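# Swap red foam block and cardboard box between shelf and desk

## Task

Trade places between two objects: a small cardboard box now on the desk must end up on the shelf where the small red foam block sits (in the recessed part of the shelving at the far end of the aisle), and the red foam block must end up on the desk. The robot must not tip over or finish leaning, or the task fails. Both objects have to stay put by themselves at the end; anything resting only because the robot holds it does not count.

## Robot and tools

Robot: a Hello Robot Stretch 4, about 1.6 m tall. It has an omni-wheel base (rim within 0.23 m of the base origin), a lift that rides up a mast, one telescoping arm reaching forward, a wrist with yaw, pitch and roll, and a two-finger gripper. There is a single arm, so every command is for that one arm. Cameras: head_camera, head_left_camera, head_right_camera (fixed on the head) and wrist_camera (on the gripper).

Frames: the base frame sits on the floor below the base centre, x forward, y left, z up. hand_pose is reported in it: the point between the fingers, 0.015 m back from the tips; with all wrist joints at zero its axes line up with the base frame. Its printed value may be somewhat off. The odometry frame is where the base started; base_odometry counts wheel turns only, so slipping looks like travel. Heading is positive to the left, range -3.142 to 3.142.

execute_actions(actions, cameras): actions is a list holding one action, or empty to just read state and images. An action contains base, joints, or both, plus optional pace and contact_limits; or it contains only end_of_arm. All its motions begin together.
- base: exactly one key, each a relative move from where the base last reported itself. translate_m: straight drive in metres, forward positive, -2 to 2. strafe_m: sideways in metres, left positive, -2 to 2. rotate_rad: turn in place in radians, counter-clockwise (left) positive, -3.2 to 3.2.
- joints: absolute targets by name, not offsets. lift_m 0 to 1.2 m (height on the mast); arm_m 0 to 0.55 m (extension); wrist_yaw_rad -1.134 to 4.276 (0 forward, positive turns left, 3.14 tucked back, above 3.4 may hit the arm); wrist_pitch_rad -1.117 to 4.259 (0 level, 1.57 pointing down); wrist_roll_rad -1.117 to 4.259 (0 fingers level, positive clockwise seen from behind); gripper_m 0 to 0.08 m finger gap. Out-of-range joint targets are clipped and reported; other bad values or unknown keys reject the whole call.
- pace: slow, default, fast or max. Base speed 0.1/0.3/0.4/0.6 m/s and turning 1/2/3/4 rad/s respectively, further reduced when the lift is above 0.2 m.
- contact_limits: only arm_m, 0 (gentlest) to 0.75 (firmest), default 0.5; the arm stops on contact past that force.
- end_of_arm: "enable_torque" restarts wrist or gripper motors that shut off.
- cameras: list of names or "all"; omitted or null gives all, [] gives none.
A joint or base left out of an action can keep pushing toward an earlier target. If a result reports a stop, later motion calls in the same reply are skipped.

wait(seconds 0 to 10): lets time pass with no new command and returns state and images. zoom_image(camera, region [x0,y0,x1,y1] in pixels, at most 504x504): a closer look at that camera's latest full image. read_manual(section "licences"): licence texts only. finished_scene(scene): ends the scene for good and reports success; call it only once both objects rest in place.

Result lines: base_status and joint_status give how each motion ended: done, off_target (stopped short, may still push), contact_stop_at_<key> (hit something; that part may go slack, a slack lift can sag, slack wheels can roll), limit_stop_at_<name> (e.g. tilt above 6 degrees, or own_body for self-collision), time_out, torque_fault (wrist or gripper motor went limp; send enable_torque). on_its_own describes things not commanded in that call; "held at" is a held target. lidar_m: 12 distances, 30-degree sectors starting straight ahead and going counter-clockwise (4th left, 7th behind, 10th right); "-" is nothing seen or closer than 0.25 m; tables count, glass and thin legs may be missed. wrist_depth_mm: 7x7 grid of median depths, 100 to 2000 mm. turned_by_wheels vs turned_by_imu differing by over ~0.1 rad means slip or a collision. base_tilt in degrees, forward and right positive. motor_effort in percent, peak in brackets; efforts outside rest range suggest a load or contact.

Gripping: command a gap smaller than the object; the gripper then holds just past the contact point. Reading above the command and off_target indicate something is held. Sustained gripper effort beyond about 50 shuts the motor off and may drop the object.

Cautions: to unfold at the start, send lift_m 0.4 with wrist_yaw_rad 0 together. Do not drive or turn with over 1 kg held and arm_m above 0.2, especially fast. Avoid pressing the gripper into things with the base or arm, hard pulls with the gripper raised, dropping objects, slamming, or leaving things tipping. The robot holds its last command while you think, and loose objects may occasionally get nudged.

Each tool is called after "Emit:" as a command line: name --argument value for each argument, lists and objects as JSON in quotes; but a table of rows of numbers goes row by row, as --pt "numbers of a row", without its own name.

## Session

Emit:
execute_actions --actions '[]'

Scene clock: 0.00 s.
base_odometry: x=+0.000 y=+0.000 heading=+0.000 (m, m, rad; odometry frame)
turned_by_wheels: +0.000 (rad since the last result)
turned_by_imu: +0.000 (rad since the last result)
base_tilt: forward=+0.9 right=-0.7 (deg)
lidar_m: 2.13 1.24 1.14 1.19 1.76 1.68 1.77 0.97 0.92 0.98 1.39 1.98
base_status: not commanded
joint_positions: lift_m=+0.241 arm_m=+0.001 wrist_yaw_rad=+3.170 wrist_pitch_rad=-0.003 wrist_roll_rad=-0.018 gripper_m=+0.040
joint_status: not commanded
motor_effort: lift_m=+20 arm_m=-1 wrist_yaw_rad=+1 wrist_pitch_rad=-9 wrist_roll_rad=+0 gripper_m=+0 wheel_0=+0 wheel_1=+0 wheel_2=+0 (%)
hand_pose: x=-0.0431 y=+0.0813 z=+0.4200 quat_wxyz=(-0.014, +0.002, -0.009, +1.000) (m; base frame)
wrist_depth_mm: - 135 144 - 1808 1576 1464 / - 109 136 - 1921 1661 1464 / - 113 138 - 1921 1618 1499 / 139 138 202 - 1863 1661 1464 / 207 - - - 1863 1661 1499 / 216 1499 144 1430 136 1464 1308 / 209 - - - - - 1042
pictures: head_camera, head_left_camera, head_right_camera, wrist_camera
camera_calibration (this result's frames):
wrist_camera: T_world_to_cam=[[-0.0185791, 0.999814, 0.0051921, -0.0811057], [0.0336586, 0.00581549, -0.999416, 0.46882], [-0.999261, -0.0183935, -0.0337604, 0.126274], [0, 0, 0, 1]] pos_world=[0.108894, 0.0806868, 0.47323]
Images, in order (width x height): head_camera 420x560, head_left_camera 420x672, head_right_camera 420x672, wrist_camera 616x392.

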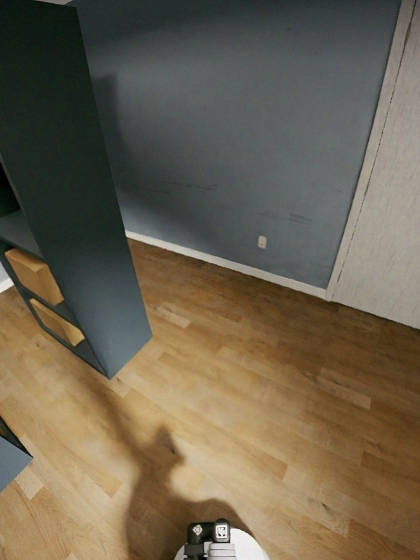

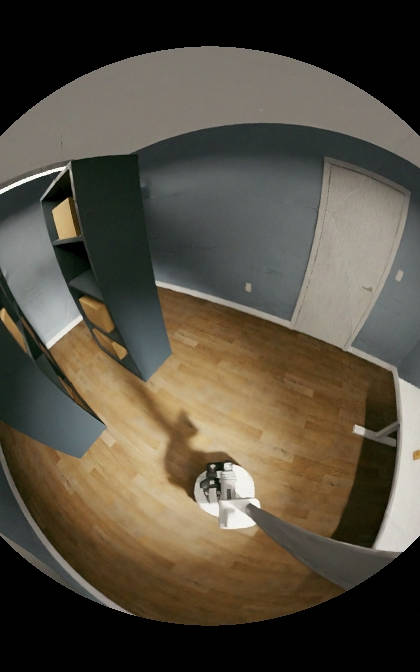

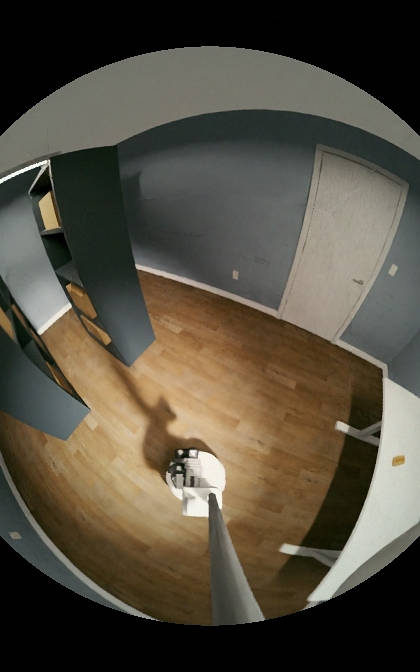

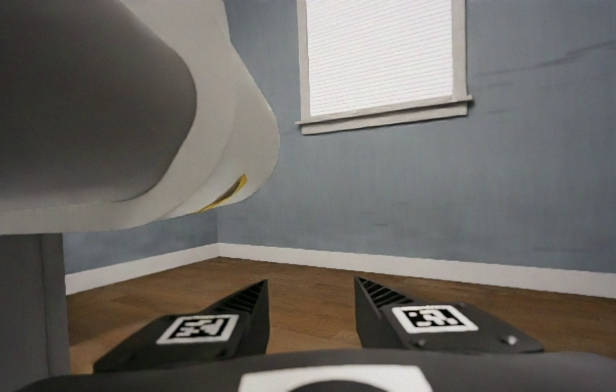

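Emit:
execute_actions --actions '[{"base":{"rotate_rad":-2.13},"joints":{"lift_m":0.72,"wrist_yaw_rad":0,"gripper_m":0.08},"pace":"fast"}]' --cameras '["head_camera","wrist_camera","head_left_camera"]'

Scene clock: 7.67 s.
base_odometry: x=+0.000 y=+0.000 heading=-2.129 (m, m, rad; odometry frame)
turned_by_wheels: -2.129 (rad since the last result)
turned_by_imu: -2.176 (rad since the last result)
base_tilt: forward=+0.9 right=-0.7 (deg)
lidar_m: 0.91 0.92 1.30 2.01 2.08 1.24 1.15 1.18 1.81 1.70 1.76 0.97
base_status: done
joint_positions: lift_m=+0.720 arm_m=+0.001 wrist_yaw_rad=+0.000 wrist_pitch_rad=-0.003 wrist_roll_rad=-0.018 gripper_m=+0.080
joint_status: all done
motor_effort: lift_m=+22(23) arm_m=-1(1) wrist_yaw_rad=+0(7) wrist_pitch_rad=-10(8) wrist_roll_rad=-1(0) gripper_m=+1(1) wheel_0=+3(11) wheel_1=+5(12) wheel_2=+1(12) (%)
hand_pose: x=+0.3847 y=-0.0874 z=+0.8987 quat_wxyz=(+1.000, -0.009, -0.002, +0.000) (m; base frame)
wrist_depth_mm: 1499 1464 1499 1576 1537 1537 1576 / 1499 1499 1537 1537 1537 1537 1576 / 1499 1499 1576 1537 1537 1576 1618 / 1499 1499 1537 1537 1576 1618 1618 / 1397 1366 1281 1229 1160 1618 1618 / 820 707 707 820 707 133 1618 / - - 145 - - - -
pictures: head_camera, head_left_camera, wrist_camera
camera_calibration (this result's frames):
wrist_camera: T_world_to_cam=[[-0.00957427, -0.999941, 0.00519541, -0.0851422], [-0.0337453, -0.00486959, -0.999419, 0.95878], [0.999385, -0.00974402, -0.0336967, -0.20138], [0, 0, 0, 1]] pos_world=[0.232796, -0.0824305, 0.951879]
Images, in order (width x height): head_camera 420x560, head_left_camera 420x672, wrist_camera 616x392.

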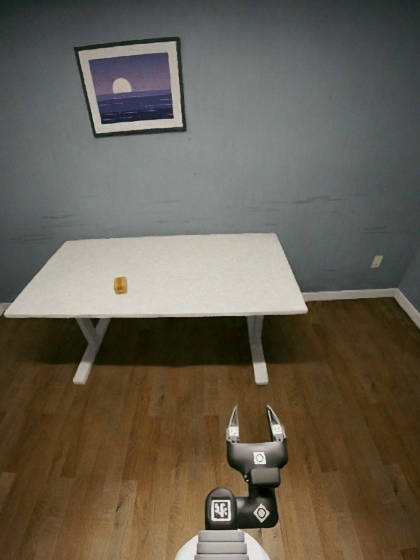

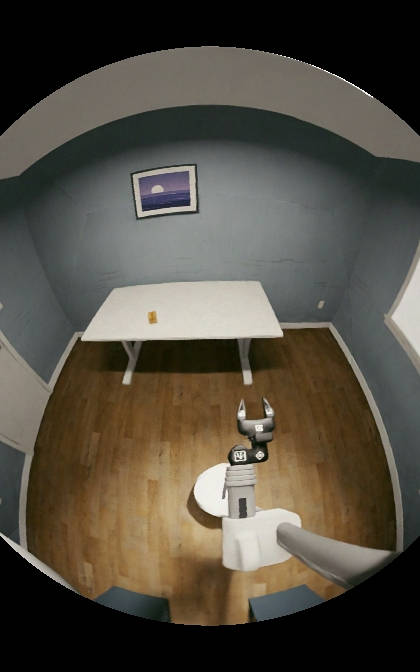

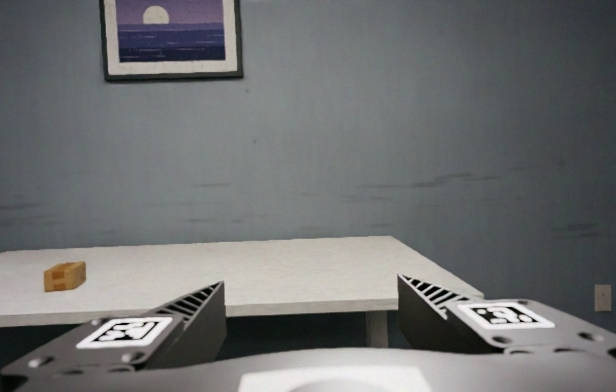

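Emit:
zoom_image --camera "head_camera" --region '[80,255,170,315]'

Region (80, 255, 170, 315) of head_camera's 420x560 image, scaled by 5.600, with more detail than that image has.

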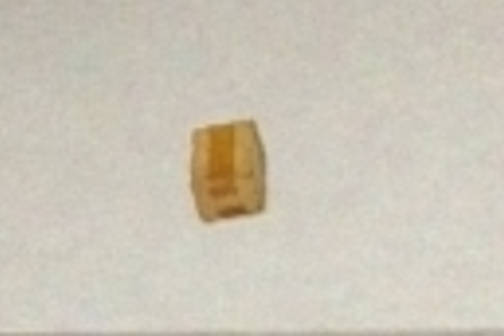

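Emit:
execute_actions --actions '[{"base":{"rotate_rad":0.274},"joints":{"wrist_pitch_rad":0.5},"pace":"fast"}]' --cameras '[]'

Emit:
execute_actions --actions '[{"base":{"strafe_m":0.245},"pace":"fast"}]' --cameras '[]'

Emit:
execute_actions --actions '[{"base":{"translate_m":0.4},"joints":{"arm_m":0.25},"pace":"fast"}]' --cameras '["head_camera","wrist_camera"]'

Scene clock: 22.27 s.
base_odometry: x=+0.000 y=+0.000 heading=-1.856 (m, m, rad; odometry frame)
turned_by_wheels: +0.273 (rad since the last result)
turned_by_imu: +0.281 (rad since the last result)
base_tilt: forward=+0.9 right=-0.7 (deg)
lidar_m: 0.91 1.07 2.01 1.99 1.34 1.23 1.14 2.04 1.71 1.70 1.95 0.90
base_status: done
joint_positions: lift_m=+0.720 arm_m=+0.001 wrist_yaw_rad=+0.000 wrist_pitch_rad=+0.502 wrist_roll_rad=-0.018 gripper_m=+0.080
joint_status: all done
motor_effort: lift_m=+21(22) arm_m=-1(1) wrist_yaw_rad=+1(2) wrist_pitch_rad=-8(4) wrist_roll_rad=+0(0) gripper_m=+0(1) wheel_0=-4(9) wheel_1=-5(10) wheel_2=-2(9) (%)
hand_pose: x=+0.3584 y=-0.0874 z=+0.7956 quat_wxyz=(+0.969, -0.009, +0.249, +0.002) (m; base frame)
wrist_depth_mm: 1661 1537 1464 1366 1308 1229 1229 / 1060 904 878 768 750 723 723 / - 1863 1808 1661 1576 1464 1397 / 1863 1756 1808 1708 1756 1618 1537 / 1499 1464 1464 1397 1397 1366 1397 / 1205 1182 1118 1205 1118 133 1182 / - - 146 - - - -
pictures: none
No camera images: the call's "cameras" was empty. Leave "cameras" out to get every camera's image.

Scene clock: 24.07 s.
base_odometry: x=+0.235 y=-0.069 heading=-1.856 (m, m, rad; odometry frame)
turned_by_wheels: +0.000 (rad since the last result)
turned_by_imu: +0.001 (rad since the last result)
base_tilt: forward=+0.9 right=-0.7 (deg)
lidar_m: 0.97 1.13 1.75 1.77 1.25 1.09 1.14 1.25 1.94 1.94 1.14 0.99
base_status: done
joint_positions: lift_m=+0.720 arm_m=+0.001 wrist_yaw_rad=+0.000 wrist_pitch_rad=+0.503 wrist_roll_rad=-0.018 gripper_m=+0.080
joint_status: not commanded
motor_effort: lift_m=+22(22) arm_m=-1(1) wrist_yaw_rad=+2(0) wrist_pitch_rad=-7(7) wrist_roll_rad=+1(0) gripper_m=+1(1) wheel_0=-2(13) wheel_1=+3(15) wheel_2=+0(2) (%)
hand_pose: x=+0.3584 y=-0.0874 z=+0.7956 quat_wxyz=(+0.969, -0.008, +0.249, +0.002) (m; base frame)
wrist_depth_mm: 1756 1661 1499 1464 1366 1336 1229 / 1863 1025 991 854 842 741 732 / - 1983 1756 1708 1661 1576 1464 / 1808 1863 1756 1808 1756 1661 1537 / 1464 1464 1430 1464 1397 1397 1336 / 1205 1205 1118 1182 1098 132 1182 / - - 146 - - - -
pictures: none
No camera images: the call's "cameras" was empty. Leave "cameras" out to get every camera's image.

Scene clock: 26.43 s.
base_odometry: x=+0.123 y=-0.453 heading=-1.855 (m, m, rad; odometry frame)
turned_by_wheels: +0.001 (rad since the last result)
turned_by_imu: +0.000 (rad since the last result)
base_tilt: forward=+0.9 right=-0.8 (deg)
lidar_m: 0.59 0.71 1.66 1.66 1.95 1.46 1.53 1.72 2.03 2.02 0.67 0.59
base_status: done
joint_positions: lift_m=+0.720 arm_m=+0.249 wrist_yaw_rad=+0.000 wrist_pitch_rad=+0.503 wrist_roll_rad=-0.018 gripper_m=+0.080
joint_status: all done
motor_effort: lift_m=+21(21) arm_m=+6(11) wrist_yaw_rad=+1(0) wrist_pitch_rad=-8(9) wrist_roll_rad=+0(1) gripper_m=+1(1) wheel_0=+3(9) wheel_1=+5(8) wheel_2=+1(14) (%)
hand_pose: x=+0.6063 y=-0.0874 z=+0.7956 quat_wxyz=(+0.969, -0.009, +0.249, +0.002) (m; base frame)
wrist_depth_mm: 1042 976 917 854 831 788 759 / 1078 788 778 750 741 715 707 / 525 517 508 500 492 484 480 / 389 384 359 315 370 364 362 / 306 301 300 297 294 293 290 / 254 252 233 247 230 132 251 / - - 146 - - - -
pictures: head_camera, wrist_camera
camera_calibration (this result's frames):
wrist_camera: T_world_to_cam=[[-0.00594174, -0.999939, 0.00933171, -0.0880087], [-0.513842, -0.00495259, -0.857871, 1.04166], [0.857865, -0.00989227, -0.513781, 0.0414332], [0, 0, 0, 1]] pos_world=[0.49918, -0.0824346, 0.915717]
Images, in order (width x height): head_camera 420x560, wrist_camera 616x392.

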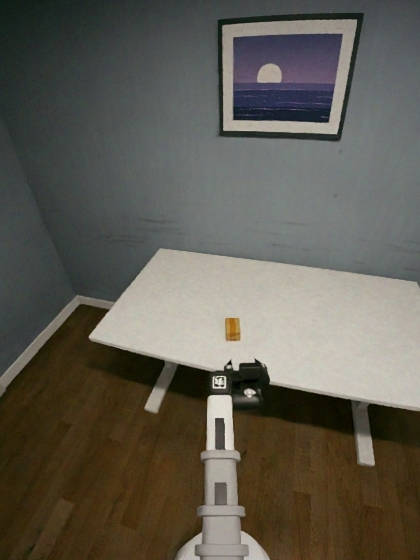

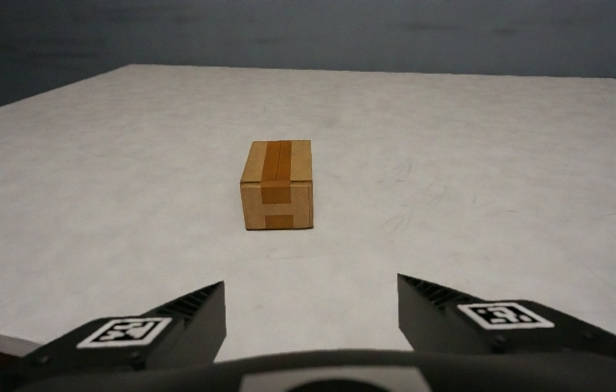

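Emit:
execute_actions --actions '[{"base":{"strafe_m":0.025},"joints":{"arm_m":0.33,"lift_m":0.692}}]' --cameras '["wrist_camera"]'

Scene clock: 33.43 s.
base_odometry: x=+0.147 y=-0.460 heading=-1.855 (m, m, rad; odometry frame)
turned_by_wheels: +0.000 (rad since the last result)
turned_by_imu: +0.001 (rad since the last result)
base_tilt: forward=+0.9 right=-0.7 (deg)
lidar_m: 0.63 0.71 1.62 1.64 1.93 1.47 1.56 1.71 2.05 2.02 0.70 0.60
base_status: done
joint_positions: lift_m=+0.692 arm_m=+0.329 wrist_yaw_rad=+0.000 wrist_pitch_rad=+0.503 wrist_roll_rad=-0.018 gripper_m=+0.080
joint_status: all done
motor_effort: lift_m=+16(24) arm_m=+6(8) wrist_yaw_rad=+1(2) wrist_pitch_rad=-8(7) wrist_roll_rad=+0(2) gripper_m=+0(2) wheel_0=-1(11) wheel_1=+3(14) wheel_2=+0(1) (%)
hand_pose: x=+0.6862 y=-0.0874 z=+0.7680 quat_wxyz=(+0.969, -0.009, +0.249, +0.002) (m; base frame)
wrist_depth_mm: 960 891 842 798 768 732 691 / 699 676 661 647 634 615 603 / 449 442 433 430 418 413 410 / 330 329 324 223 317 312 309 / 263 259 256 231 252 251 249 / 217 215 200 212 198 133 215 / - - 145 - - - -
pictures: wrist_camera
camera_calibration (this result's frames):
wrist_camera: T_world_to_cam=[[-0.00595221, -0.999939, 0.00933231, -0.0872721], [-0.513918, -0.00494684, -0.857825, 1.05911], [0.857819, -0.00990199, -0.513857, -0.0412007], [0, 0, 0, 1]] pos_world=[0.57912, -0.0824355, 0.888176]
Images, in order (width x height): wrist_camera 616x392.

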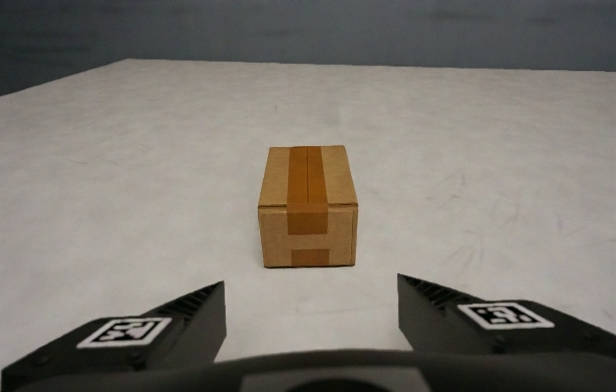

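Emit:
execute_actions --actions '[{"joints":{"arm_m":0.445,"lift_m":0.688}}]' --cameras '["wrist_camera"]'

Emit:
execute_actions --actions '[{"joints":{"gripper_m":0.04}}]' --cameras '["wrist_camera"]'

Scene clock: 38.93 s.
base_odometry: x=+0.147 y=-0.460 heading=-1.855 (m, m, rad; odometry frame)
turned_by_wheels: +0.000 (rad since the last result)
turned_by_imu: +0.001 (rad since the last result)
base_tilt: forward=+0.9 right=-0.7 (deg)
lidar_m: 0.60 0.72 1.61 1.64 1.93 1.44 1.55 1.69 2.06 2.04 0.69 0.60
base_status: not commanded
joint_positions: lift_m=+0.688 arm_m=+0.444 wrist_yaw_rad=+0.000 wrist_pitch_rad=+0.503 wrist_roll_rad=-0.018 gripper_m=+0.080
joint_status: all done
motor_effort: lift_m=+16(13) arm_m=+6(3) wrist_yaw_rad=+1(0) wrist_pitch_rad=-9(9) wrist_roll_rad=+0(1) gripper_m=+1(1) wheel_0=-1(1) wheel_1=+3(3) wheel_2=+0(0) (%)
hand_pose: x=+0.8012 y=-0.0874 z=+0.7640 quat_wxyz=(+0.969, -0.009, +0.249, +0.002) (m; base frame)
wrist_depth_mm: 820 768 732 699 661 634 609 / 854 661 640 634 621 603 597 / 436 430 424 415 410 407 402 / 322 319 314 310 307 304 301 / 255 253 251 171 236 244 243 / 212 211 148 142 146 133 208 / - - 126 - - - -
pictures: wrist_camera
camera_calibration (this result's frames):
wrist_camera: T_world_to_cam=[[-0.00596887, -0.999939, 0.00933213, -0.0865398], [-0.513901, -0.00493833, -0.857836, 1.11475], [0.857829, -0.00991609, -0.51384, -0.141921], [0, 0, 0, 1]] pos_world=[0.694097, -0.0824368, 0.884153]
Images, in order (width x height): wrist_camera 616x392.

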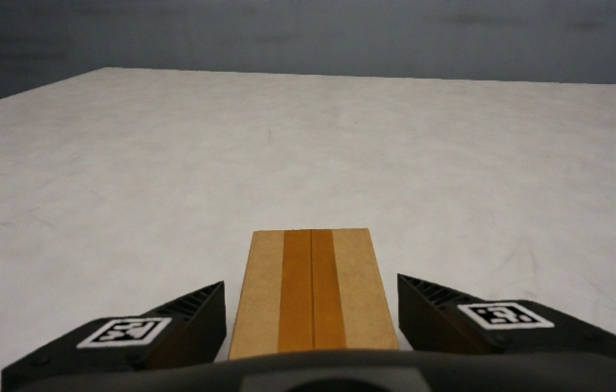

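Scene clock: 39.93 s.
base_odometry: x=+0.147 y=-0.460 heading=-1.855 (m, m, rad; odometry frame)
turned_by_wheels: +0.000 (rad since the last result)
turned_by_imu: +0.000 (rad since the last result)
base_tilt: forward=+0.9 right=-0.7 (deg)
lidar_m: 0.62 0.68 1.61 1.64 1.93 1.47 1.53 1.66 2.06 2.04 0.69 0.59
base_status: not commanded
joint_positions: lift_m=+0.688 arm_m=+0.444 wrist_yaw_rad=+0.000 wrist_pitch_rad=+0.503 wrist_roll_rad=-0.018 gripper_m=+0.059
joint_status: gripper_m off_target (ended at +0.059, target +0.040)
on_its_own: gripper_m is held at +0.054, not at your +0.040, by its contact guard: the fingers met something
motor_effort: lift_m=+16(16) arm_m=+6(6) wrist_yaw_rad=+1(0) wrist_pitch_rad=-9(8) wrist_roll_rad=+1(0) gripper_m=-37(39) wheel_0=-1(1) wheel_1=+3(3) wheel_2=+0(0) (%)
hand_pose: x=+0.8012 y=-0.0874 z=+0.7640 quat_wxyz=(+0.969, -0.008, +0.249, +0.002) (m; base frame)
wrist_depth_mm: 820 778 732 699 661 627 603 / 854 668 640 627 621 603 591 / 436 430 421 418 413 404 402 / 322 319 315 312 309 304 301 / 255 254 250 171 236 244 243 / 212 210 138 142 136 210 206 / 186 - - - - - -
pictures: wrist_camera
camera_calibration (this result's frames):
wrist_camera: T_world_to_cam=[[-0.00603163, -0.999938, 0.00933133, -0.0865005], [-0.513901, -0.0049054, -0.857836, 1.11475], [0.857829, -0.00996953, -0.513839, -0.141926], [0, 0, 0, 1]] pos_world=[0.694097, -0.0824418, 0.884153]
Images, in order (width x height): wrist_camera 616x392.

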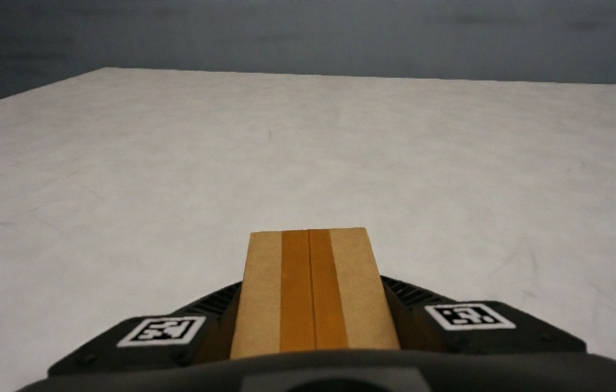

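Emit:
execute_actions --actions '[{"joints":{"lift_m":0.76}}]' --cameras '[]'

Emit:
execute_actions --actions '[{"joints":{"arm_m":0.003},"base":{"rotate_rad":2.79}}]'

Scene clock: 43.67 s.
base_odometry: x=+0.147 y=-0.460 heading=-1.855 (m, m, rad; odometry frame)
turned_by_wheels: +0.000 (rad since the last result)
turned_by_imu: +0.001 (rad since the last result)
base_tilt: forward=+0.9 right=-0.7 (deg)
lidar_m: 0.60 0.73 1.62 1.65 1.92 1.47 1.54 1.70 2.07 2.05 0.71 0.60
base_status: not commanded
joint_positions: lift_m=+0.760 arm_m=+0.444 wrist_yaw_rad=+0.000 wrist_pitch_rad=+0.503 wrist_roll_rad=-0.018 gripper_m=+0.059
joint_status: all done
on_its_own: gripper_m is held at +0.054, not at your +0.040, by its contact guard: the fingers met something
motor_effort: lift_m=+23(24) arm_m=+6(6) wrist_yaw_rad=+0(0) wrist_pitch_rad=-11(12) wrist_roll_rad=+0(0) gripper_m=-37(38) wheel_0=-1(1) wheel_1=+3(3) wheel_2=+0(0) (%)
hand_pose: x=+0.8011 y=-0.0874 z=+0.8353 quat_wxyz=(+0.968, -0.009, +0.249, +0.002) (m; base frame)
wrist_depth_mm: 820 778 732 691 661 627 609 / 891 831 778 750 715 676 640 / 627 621 609 603 591 580 574 / 462 459 455 449 445 436 430 / 368 364 362 171 343 351 349 / 306 303 138 142 136 303 293 / 268 - - - - - -
pictures: none
No camera images: the call's "cameras" was empty. Leave "cameras" out to get every camera's image.

Scene clock: 46.33 s.
base_odometry: x=+0.147 y=-0.460 heading=+0.934 (m, m, rad; odometry frame)
turned_by_wheels: +2.789 (rad since the last result)
turned_by_imu: +2.856 (rad since the last result)
base_tilt: forward=+0.9 right=-0.7 (deg)
lidar_m: 1.46 1.56 2.22 2.03 0.95 0.64 0.58 0.62 0.82 1.64 1.67 1.57
base_status: done
joint_positions: lift_m=+0.760 arm_m=+0.004 wrist_yaw_rad=+0.000 wrist_pitch_rad=+0.504 wrist_roll_rad=-0.018 gripper_m=+0.059
joint_status: all done
on_its_own: gripper_m is held at +0.054, not at your +0.040, by its contact guard: the fingers met something
motor_effort: lift_m=+22(23) arm_m=-6(4) wrist_yaw_rad=+1(3) wrist_pitch_rad=-11(10) wrist_roll_rad=+0(2) gripper_m=-37(37) wheel_0=-4(12) wheel_1=-5(10) wheel_2=-2(10) (%)
hand_pose: x=+0.3613 y=-0.0874 z=+0.8354 quat_wxyz=(+0.968, -0.009, +0.249, +0.002) (m; base frame)
wrist_depth_mm: 1098 1921 - 1138 1205 - 1921 / 1160 1983 - 1255 1336 - 1983 / 1229 1863 - 1366 - - 1983 / 1336 1618 1921 1499 1661 1863 1808 / 1464 1464 1537 171 1430 1464 1464 / 1255 1255 138 143 136 1255 1229 / 1118 - - - - - -
pictures: head_camera, head_left_camera, head_right_camera, wrist_camera
camera_calibration (this result's frames):
wrist_camera: T_world_to_cam=[[-0.00592364, -0.999939, 0.00934029, -0.0898483], [-0.5146, -0.00496052, -0.857416, 0.949808], [0.85741, -0.00988554, -0.514539, 0.272873], [0, 0, 0, 1]] pos_world=[0.254275, -0.0824337, 0.955623]
Images, in order (width x height): head_camera 420x560, head_left_camera 420x672, head_right_camera 420x672, wrist_camera 616x392.

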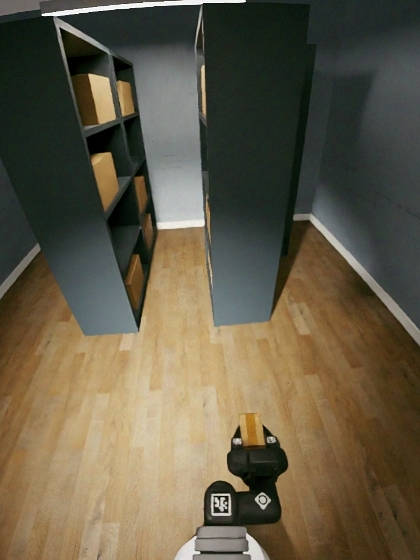

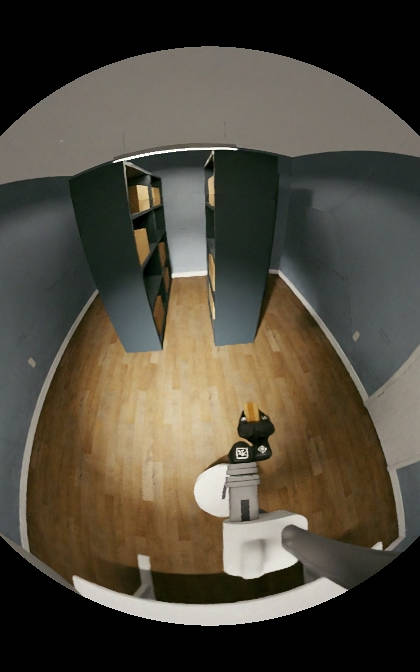

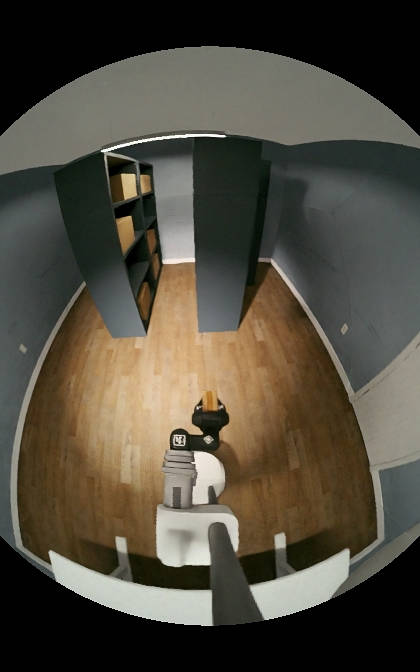

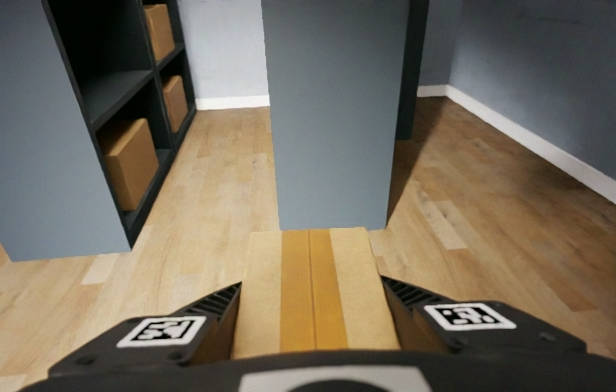

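Emit:
execute_actions --actions '[{"base":{"rotate_rad":0.088},"pace":"fast"}]' --cameras '[]'

Emit:
execute_actions --actions '[{"base":{"strafe_m":0.19},"pace":"fast"}]' --cameras '[]'

Emit:
execute_actions --actions '[{"base":{"translate_m":0.9},"joints":{"wrist_pitch_rad":0.0},"pace":"fast"}]'

Scene clock: 55.60 s.
base_odometry: x=+0.147 y=-0.460 heading=+1.021 (m, m, rad; odometry frame)
turned_by_wheels: +0.087 (rad since the last result)
turned_by_imu: +0.090 (rad since the last result)
base_tilt: forward=+0.9 right=-0.6 (deg)
lidar_m: 1.45 1.54 2.16 2.00 0.86 0.63 0.59 0.65 0.89 1.64 1.72 1.50
base_status: done
joint_positions: lift_m=+0.760 arm_m=+0.004 wrist_yaw_rad=+0.000 wrist_pitch_rad=+0.504 wrist_roll_rad=-0.018 gripper_m=+0.059
joint_status: not commanded
on_its_own: gripper_m is held at +0.054, not at your +0.040, by its contact guard: the fingers met something
motor_effort: lift_m=+22(22) arm_m=-6(6) wrist_yaw_rad=+1(0) wrist_pitch_rad=-10(12) wrist_roll_rad=+1(0) gripper_m=-38(38) wheel_0=-5(10) wheel_1=-5(9) wheel_2=-3(9) (%)
hand_pose: x=+0.3613 y=-0.0874 z=+0.8354 quat_wxyz=(+0.968, -0.009, +0.249, +0.002) (m; base frame)
wrist_depth_mm: 1118 1983 - 1160 1160 - - / 1229 1576 - 1255 1229 - - / 1336 1366 - 1397 1336 - - / 1464 1499 1921 1708 1464 1863 1808 / 1537 1537 1537 171 1430 1464 1430 / 1281 1255 138 142 136 1255 1205 / 1118 - - - - - -
pictures: none
No camera images: the call's "cameras" was empty. Leave "cameras" out to get every camera's image.

Scene clock: 57.23 s.
base_odometry: x=-0.015 y=-0.361 heading=+1.021 (m, m, rad; odometry frame)
turned_by_wheels: +0.000 (rad since the last result)
turned_by_imu: +0.001 (rad since the last result)
base_tilt: forward=+0.8 right=-0.7 (deg)
lidar_m: 1.48 1.52 1.95 1.82 1.93 0.61 0.59 0.64 0.92 1.81 1.93 1.53
base_status: done
joint_positions: lift_m=+0.760 arm_m=+0.004 wrist_yaw_rad=+0.000 wrist_pitch_rad=+0.504 wrist_roll_rad=-0.018 gripper_m=+0.059
joint_status: not commanded
on_its_own: gripper_m is held at +0.054, not at your +0.040, by its contact guard: the fingers met something
motor_effort: lift_m=+21(22) arm_m=-6(6) wrist_yaw_rad=+1(0) wrist_pitch_rad=-11(11) wrist_roll_rad=-1(1) gripper_m=-37(37) wheel_0=+0(13) wheel_1=+3(15) wheel_2=+0(2) (%)
hand_pose: x=+0.3612 y=-0.0874 z=+0.8354 quat_wxyz=(+0.968, -0.008, +0.249, +0.002) (m; base frame)
wrist_depth_mm: 1118 1138 - - 1138 1160 - / 1255 1205 - - 1255 1281 - / - 1366 1921 - 1336 1397 - / 1983 1430 1708 1863 1464 1661 1863 / 1537 1537 1499 171 1430 1464 1464 / 1255 1255 138 143 136 1281 1205 / 1098 - - - - - -
pictures: none
No camera images: the call's "cameras" was empty. Leave "cameras" out to get every camera's image.

Scene clock: 60.87 s.
base_odometry: x=+0.454 y=+0.407 heading=+1.022 (m, m, rad; odometry frame)
turned_by_wheels: +0.000 (rad since the last result)
turned_by_imu: -0.001 (rad since the last result)
base_tilt: forward=+0.9 right=-0.7 (deg)
lidar_m: 1.07 0.65 0.79 1.85 1.94 1.57 1.51 1.61 1.91 1.83 0.79 0.63
base_status: done
joint_positions: lift_m=+0.760 arm_m=+0.004 wrist_yaw_rad=+0.000 wrist_pitch_rad=+0.004 wrist_roll_rad=-0.018 gripper_m=+0.059
joint_status: all done
on_its_own: gripper_m is held at +0.054, not at your +0.040, by its contact guard: the fingers met something
motor_effort: lift_m=+21(22) arm_m=-6(6) wrist_yaw_rad=+0(1) wrist_pitch_rad=-12(17) wrist_roll_rad=-1(0) gripper_m=-38(38) wheel_0=+3(11) wheel_1=+3(11) wheel_2=+0(13) (%)
hand_pose: x=+0.3876 y=-0.0874 z=+0.9371 quat_wxyz=(+1.000, -0.009, +0.002, +0.000) (m; base frame)
wrist_depth_mm: 854 1078 - - 1182 1025 336 / 615 1205 - - 1229 1229 338 / 609 1229 - - 1255 1229 342 / 609 1255 - - 1255 449 343 / 1205 1255 1576 171 917 759 345 / 1182 1229 139 142 136 362 347 / 1042 - - - - - -
pictures: head_camera, head_left_camera, head_right_camera, wrist_camera
camera_calibration (this result's frames):
wrist_camera: T_world_to_cam=[[-0.00973138, -0.999939, 0.00527343, -0.0853681], [-0.0412593, -0.00486767, -0.999137, 0.99993], [0.999101, -0.00994056, -0.0412094, -0.195827], [0, 0, 0, 1]] pos_world=[0.236077, -0.0824422, 0.991447]
Images, in order (width x height): head_camera 420x560, head_left_camera 420x672, head_right_camera 420x672, wrist_camera 616x392.

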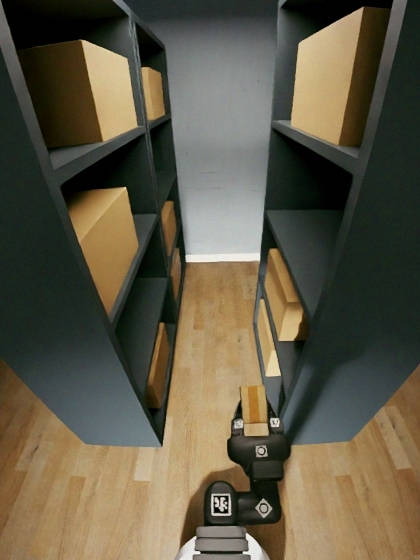

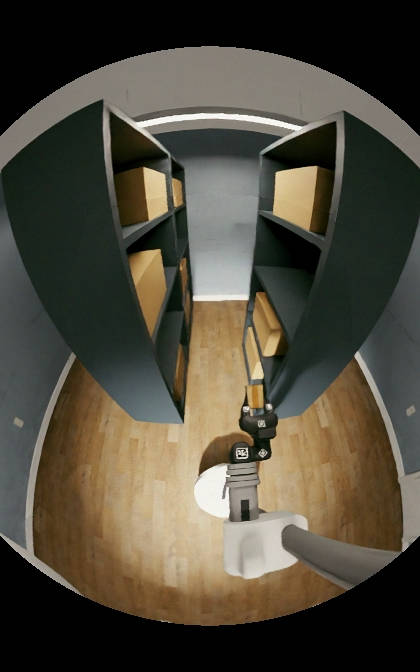

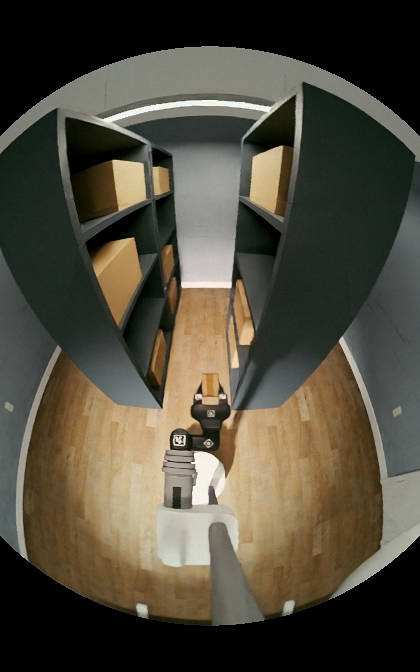

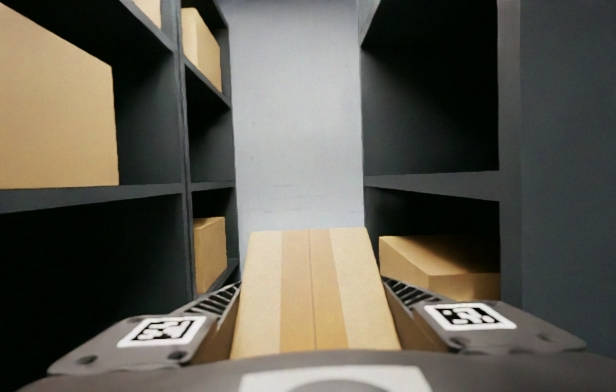

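Emit:
execute_actions --actions '[{"base":{"translate_m":0.6}}]' --cameras '["head_camera","head_right_camera"]'

Scene clock: 71.03 s.
base_odometry: x=+0.767 y=+0.919 heading=+1.022 (m, m, rad; odometry frame)
turned_by_wheels: +0.000 (rad since the last result)
turned_by_imu: +0.000 (rad since the last result)
base_tilt: forward=+0.9 right=-0.7 (deg)
lidar_m: 1.33 0.45 0.32 0.30 1.99 2.27 2.17 2.22 1.98 0.25 0.29 0.39
base_status: done
joint_positions: lift_m=+0.760 arm_m=+0.004 wrist_yaw_rad=+0.000 wrist_pitch_rad=+0.004 wrist_roll_rad=-0.018 gripper_m=+0.059
joint_status: not commanded
on_its_own: gripper_m is held at +0.054, not at your +0.040, by its contact guard: the fingers met something
motor_effort: lift_m=+22(21) arm_m=-6(6) wrist_yaw_rad=+1(1) wrist_pitch_rad=-14(12) wrist_roll_rad=+1(0) gripper_m=-38(37) wheel_0=+2(7) wheel_1=+4(10) wheel_2=-1(11) (%)
hand_pose: x=+0.3876 y=-0.0874 z=+0.9371 quat_wxyz=(+1.000, -0.009, +0.002, +0.000) (m; base frame)
wrist_depth_mm: 603 1078 1576 1576 1618 609 615 / 603 1576 1618 1618 1618 615 621 / 609 1537 1576 1618 1618 621 621 / 615 1576 1618 1618 1661 466 298 / 615 1078 1576 171 640 627 634 / 615 904 139 143 136 627 496 / 627 - - - - - -
pictures: head_camera, head_right_camera
Images, in order (width x height): head_camera 420x560, head_right_camera 420x672.

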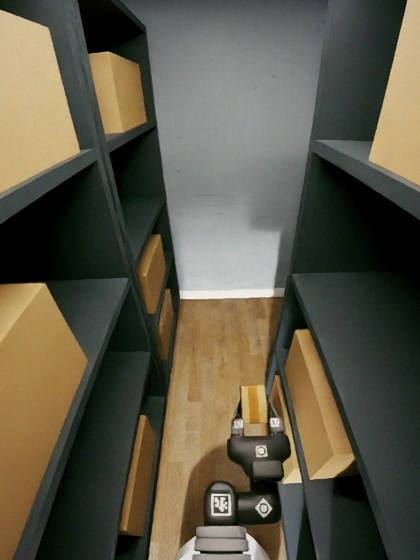

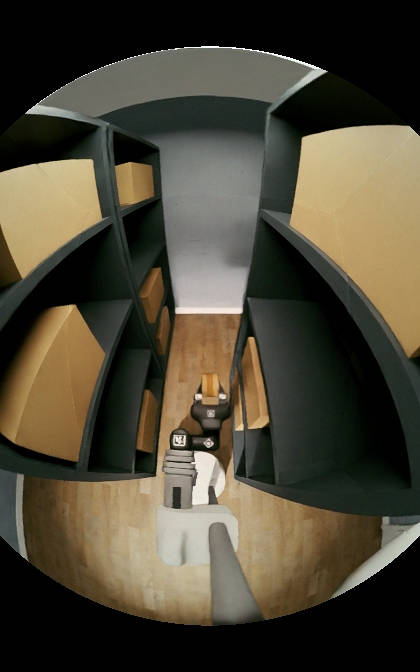

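Emit:
execute_actions --actions '[{"base":{"translate_m":0.6}}]' --cameras '["head_left_camera"]'

Scene clock: 77.00 s.
base_odometry: x=+1.080 y=+1.431 heading=+1.023 (m, m, rad; odometry frame)
turned_by_wheels: +0.001 (rad since the last result)
turned_by_imu: +0.000 (rad since the last result)
base_tilt: forward=+0.9 right=-0.7 (deg)
lidar_m: 1.21 0.46 0.31 0.30 0.32 0.47 3.61 0.39 0.28 0.25 0.28 0.39
base_status: done
joint_positions: lift_m=+0.760 arm_m=+0.004 wrist_yaw_rad=+0.000 wrist_pitch_rad=+0.004 wrist_roll_rad=-0.018 gripper_m=+0.059
joint_status: not commanded
on_its_own: gripper_m is held at +0.054, not at your +0.040, by its contact guard: the fingers met something
motor_effort: lift_m=+22(21) arm_m=-6(6) wrist_yaw_rad=+1(0) wrist_pitch_rad=-13(13) wrist_roll_rad=+0(0) gripper_m=-37(38) wheel_0=+3(7) wheel_1=+4(9) wheel_2=+0(11) (%)
hand_pose: x=+0.3876 y=-0.0874 z=+0.9371 quat_wxyz=(+1.000, -0.009, +0.002, +0.000) (m; base frame)
wrist_depth_mm: 931 946 1008 991 1008 991 960 / 931 960 991 1008 1008 1008 960 / 960 946 1008 1025 1008 1008 960 / 960 960 1025 1008 1008 1025 991 / 960 960 1008 171 1025 1042 976 / 647 976 138 143 136 1025 991 / 585 - - - - - -
pictures: head_left_camera
Images, in order (width x height): head_left_camera 420x672.

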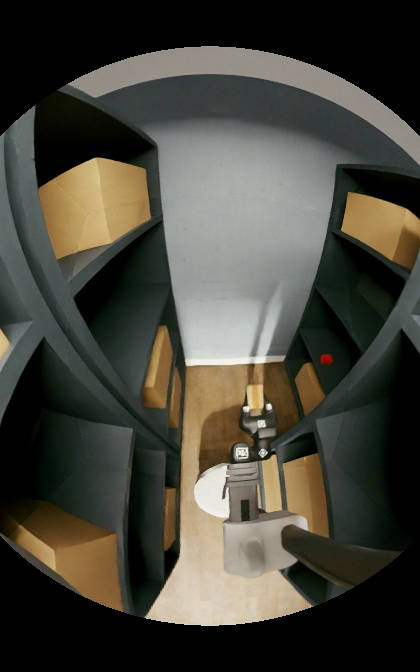

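Emit:
execute_actions --actions '[{"base":{"translate_m":0.65}}]' --cameras '[]'

Emit:
execute_actions --actions '[{"base":{"rotate_rad":-1.537},"joints":{"lift_m":0.55},"pace":"slow"}]'

Scene clock: 82.97 s.
base_odometry: x=+1.418 y=+1.986 heading=+1.023 (m, m, rad; odometry frame)
turned_by_wheels: +0.000 (rad since the last result)
turned_by_imu: +0.000 (rad since the last result)
base_tilt: forward=+0.9 right=-0.7 (deg)
lidar_m: 0.55 0.48 0.33 0.30 0.33 0.45 1.10 0.44 0.52 0.70 0.75 0.60
base_status: done
joint_positions: lift_m=+0.760 arm_m=+0.004 wrist_yaw_rad=+0.000 wrist_pitch_rad=+0.004 wrist_roll_rad=-0.018 gripper_m=+0.059
joint_status: not commanded
on_its_own: gripper_m is held at +0.054, not at your +0.040, by its contact guard: the fingers met something
motor_effort: lift_m=+21(22) arm_m=-6(6) wrist_yaw_rad=+0(1) wrist_pitch_rad=-13(12) wrist_roll_rad=+1(1) gripper_m=-37(37) wheel_0=+3(11) wheel_1=+4(11) wheel_2=-1(12) (%)
hand_pose: x=+0.3876 y=-0.0874 z=+0.9371 quat_wxyz=(+1.000, -0.009, +0.002, +0.000) (m; base frame)
wrist_depth_mm: 340 338 342 342 343 347 349 / 342 342 343 345 347 349 349 / 345 343 347 347 349 349 351 / 347 349 351 349 351 353 355 / 347 349 351 171 355 357 355 / 353 353 138 142 136 359 362 / 353 - - - - - -
pictures: none
No camera images: the call's "cameras" was empty. Leave "cameras" out to get every camera's image.

Scene clock: 85.80 s.
base_odometry: x=+1.418 y=+1.986 heading=-0.513 (m, m, rad; odometry frame)
turned_by_wheels: -1.536 (rad since the last result)
turned_by_imu: -1.570 (rad since the last result)
base_tilt: forward=+0.9 right=-0.7 (deg)
lidar_m: 0.71 0.75 0.60 0.56 0.46 0.33 0.32 0.34 0.49 1.00 0.45 0.52
base_status: done
joint_positions: lift_m=+0.550 arm_m=+0.004 wrist_yaw_rad=+0.000 wrist_pitch_rad=+0.004 wrist_roll_rad=-0.018 gripper_m=+0.059
joint_status: all done
on_its_own: gripper_m is held at +0.054, not at your +0.040, by its contact guard: the fingers met something
motor_effort: lift_m=+16(23) arm_m=-6(6) wrist_yaw_rad=+1(0) wrist_pitch_rad=-13(13) wrist_roll_rad=+0(1) gripper_m=-37(38) wheel_0=+6(9) wheel_1=+7(9) wheel_2=+4(9) (%)
hand_pose: x=+0.3876 y=-0.0874 z=+0.7276 quat_wxyz=(+1.000, -0.009, +0.002, +0.000) (m; base frame)
wrist_depth_mm: 788 484 496 508 480 488 410 / 627 647 676 691 707 549 415 / 842 931 946 960 946 517 415 / 842 960 960 960 946 525 421 / 842 976 960 171 798 530 421 / 750 750 138 143 136 500 418 / 559 - - - - - -
pictures: head_camera, head_left_camera, head_right_camera, wrist_camera
camera_calibration (this result's frames):
wrist_camera: T_world_to_cam=[[-0.00996042, -0.999936, 0.00527427, -0.0842235], [-0.041223, -0.00485944, -0.999138, 0.790548], [0.9991, -0.0101693, -0.041172, -0.204501], [0, 0, 0, 1]] pos_world=[0.236067, -0.0824561, 0.781891]
Images, in order (width x height): head_camera 420x560, head_left_camera 420x672, head_right_camera 420x672, wrist_camera 616x392.

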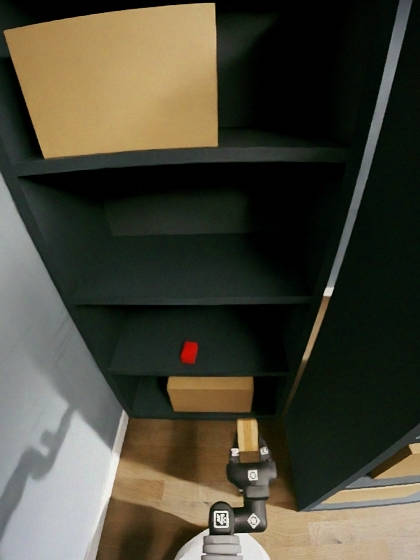

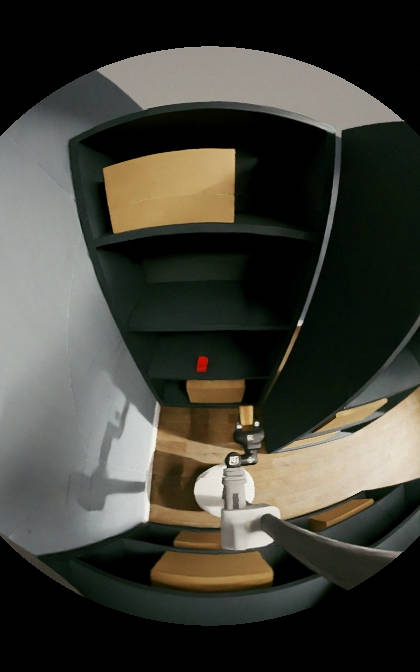

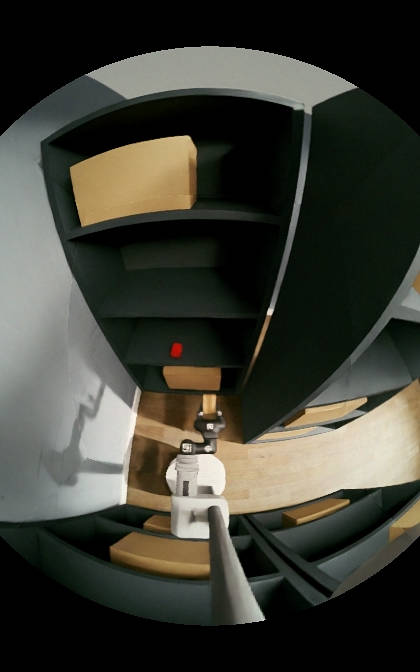

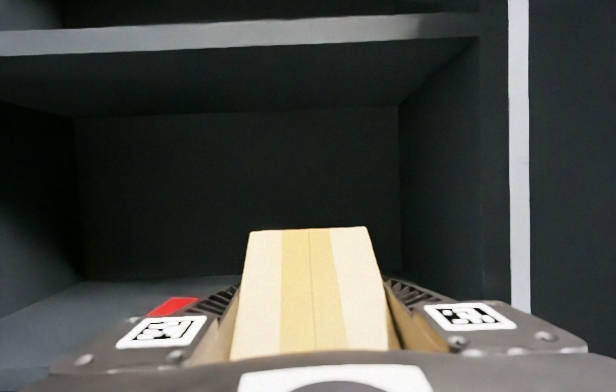

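Emit:
execute_actions --actions '[{"joints":{"lift_m":0.53,"wrist_pitch_rad":0.5,"arm_m":0.2}}]' --cameras '["wrist_camera","head_camera"]'

Scene clock: 92.97 s.
base_odometry: x=+1.418 y=+1.986 heading=-0.513 (m, m, rad; odometry frame)
turned_by_wheels: +0.000 (rad since the last result)
turned_by_imu: +0.001 (rad since the last result)
base_tilt: forward=+0.9 right=-0.7 (deg)
lidar_m: 0.71 0.74 0.59 0.56 0.45 0.35 0.31 0.33 0.50 1.00 0.45 0.52
base_status: not commanded
joint_positions: lift_m=+0.530 arm_m=+0.199 wrist_yaw_rad=+0.000 wrist_pitch_rad=+0.503 wrist_roll_rad=-0.018 gripper_m=+0.059
joint_status: all done
on_its_own: gripper_m is held at +0.054, not at your +0.040, by its contact guard: the fingers met something
motor_effort: lift_m=+16(15) arm_m=+6(12) wrist_yaw_rad=+1(2) wrist_pitch_rad=-11(11) wrist_roll_rad=+1(1) gripper_m=-38(37) wheel_0=+6(6) wheel_1=+7(7) wheel_2=+4(3) (%)
hand_pose: x=+0.5561 y=-0.0874 z=+0.6058 quat_wxyz=(+0.968, -0.009, +0.249, +0.002) (m; base frame)
wrist_depth_mm: 676 676 676 676 668 480 336 / 715 707 707 707 707 480 338 / 512 427 500 488 484 449 338 / 379 373 370 368 364 357 340 / 741 549 353 171 699 462 377 / 741 492 138 142 136 421 397 / 715 - - - - - -
pictures: head_camera, wrist_camera
camera_calibration (this result's frames):
wrist_camera: T_world_to_cam=[[-0.00594569, -0.999939, 0.00934095, -0.0865422], [-0.514558, -0.00495021, -0.857441, 0.853238], [0.857435, -0.00990455, -0.514497, -0.0123471], [0, 0, 0, 1]] pos_world=[0.449113, -0.0824354, 0.726057]
Images, in order (width x height): head_camera 420x560, wrist_camera 616x392.

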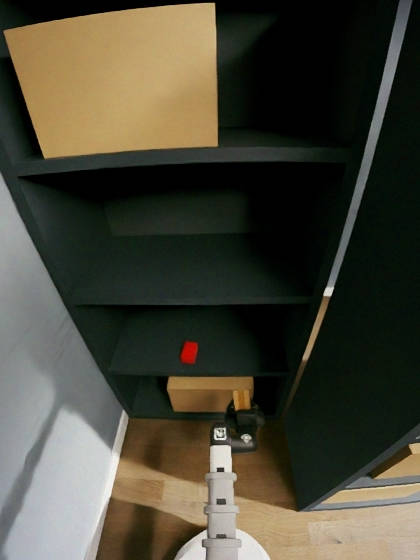

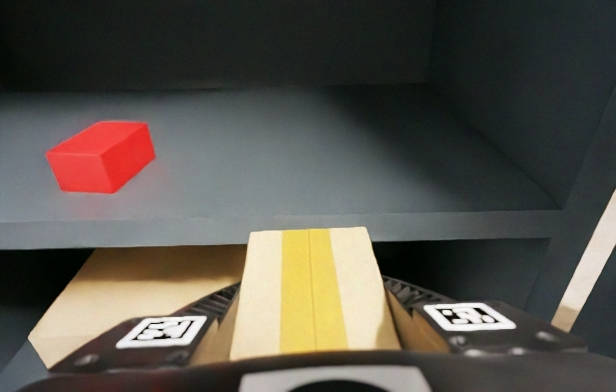

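Emit:
execute_actions --actions '[{"joints":{"arm_m":0.5}}]' --cameras '[]'

Emit:
execute_actions --actions '[{"joints":{"lift_m":0.506},"pace":"slow"}]' --cameras '["wrist_camera"]'

Scene clock: 97.07 s.
base_odometry: x=+1.418 y=+1.986 heading=-0.513 (m, m, rad; odometry frame)
turned_by_wheels: +0.000 (rad since the last result)
turned_by_imu: +0.001 (rad since the last result)
base_tilt: forward=+0.9 right=-0.7 (deg)
lidar_m: 0.69 0.74 0.58 0.55 0.46 0.35 0.31 0.35 0.49 1.03 0.46 0.52
base_status: not commanded
joint_positions: lift_m=+0.530 arm_m=+0.499 wrist_yaw_rad=+0.000 wrist_pitch_rad=+0.503 wrist_roll_rad=-0.018 gripper_m=+0.059
joint_status: all done
on_its_own: gripper_m is held at +0.054, not at your +0.040, by its contact guard: the fingers met something
motor_effort: lift_m=+16(16) arm_m=+6(5) wrist_yaw_rad=+0(0) wrist_pitch_rad=-11(10) wrist_roll_rad=+1(2) gripper_m=-37(37) wheel_0=+6(6) wheel_1=+7(7) wheel_2=+3(4) (%)
hand_pose: x=+0.8562 y=-0.0874 z=+0.6058 quat_wxyz=(+0.968, -0.009, +0.249, +0.002) (m; base frame)
wrist_depth_mm: 394 397 397 399 397 397 343 / 427 427 430 427 427 427 345 / 455 459 459 459 449 445 345 / 377 373 368 364 359 357 332 / 300 297 294 171 278 285 283 / 248 246 138 142 136 246 242 / 219 - - - - - -
pictures: none
No camera images: the call's "cameras" was empty. Leave "cameras" out to get every camera's image.

Scene clock: 98.03 s.
base_odometry: x=+1.418 y=+1.986 heading=-0.513 (m, m, rad; odometry frame)
turned_by_wheels: +0.000 (rad since the last result)
turned_by_imu: +0.000 (rad since the last result)
base_tilt: forward=+0.9 right=-0.7 (deg)
lidar_m: 0.68 0.74 0.58 0.56 0.47 0.34 0.31 0.34 0.48 1.00 0.43 0.53
base_status: not commanded
joint_positions: lift_m=+0.506 arm_m=+0.499 wrist_yaw_rad=+0.000 wrist_pitch_rad=+0.503 wrist_roll_rad=-0.018 gripper_m=+0.059
joint_status: all done
on_its_own: gripper_m is held at +0.054, not at your +0.040, by its contact guard: the fingers met something
motor_effort: lift_m=+16(15) arm_m=+6(6) wrist_yaw_rad=+1(0) wrist_pitch_rad=-11(10) wrist_roll_rad=+1(0) gripper_m=-37(37) wheel_0=+6(6) wheel_1=+7(7) wheel_2=+4(3) (%)
hand_pose: x=+0.8562 y=-0.0874 z=+0.5819 quat_wxyz=(+0.968, -0.009, +0.249, +0.002) (m; base frame)
wrist_depth_mm: 397 397 397 394 397 397 343 / 427 427 430 427 427 430 343 / 445 439 433 427 421 410 343 / 330 327 322 319 315 310 309 / 262 259 256 171 242 249 248 / 217 216 138 142 136 215 211 / 191 - - - - - -
pictures: wrist_camera
camera_calibration (this result's frames):
wrist_camera: T_world_to_cam=[[-0.00594659, -0.999939, 0.00934083, -0.0845337], [-0.514569, -0.00494953, -0.857435, 0.987066], [0.857428, -0.00990531, -0.514508, -0.281925], [0, 0, 0, 1]] pos_world=[0.749141, -0.0824355, 0.702082]
Images, in order (width x height): wrist_camera 616x392.

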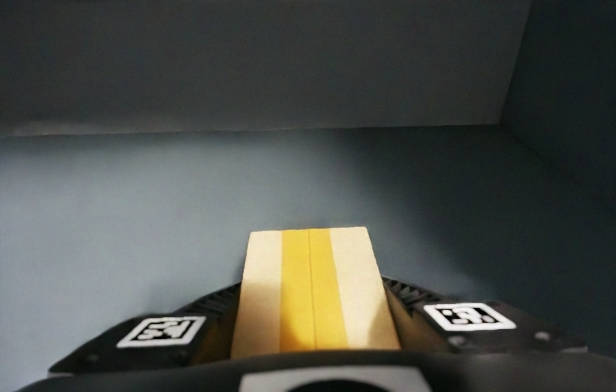

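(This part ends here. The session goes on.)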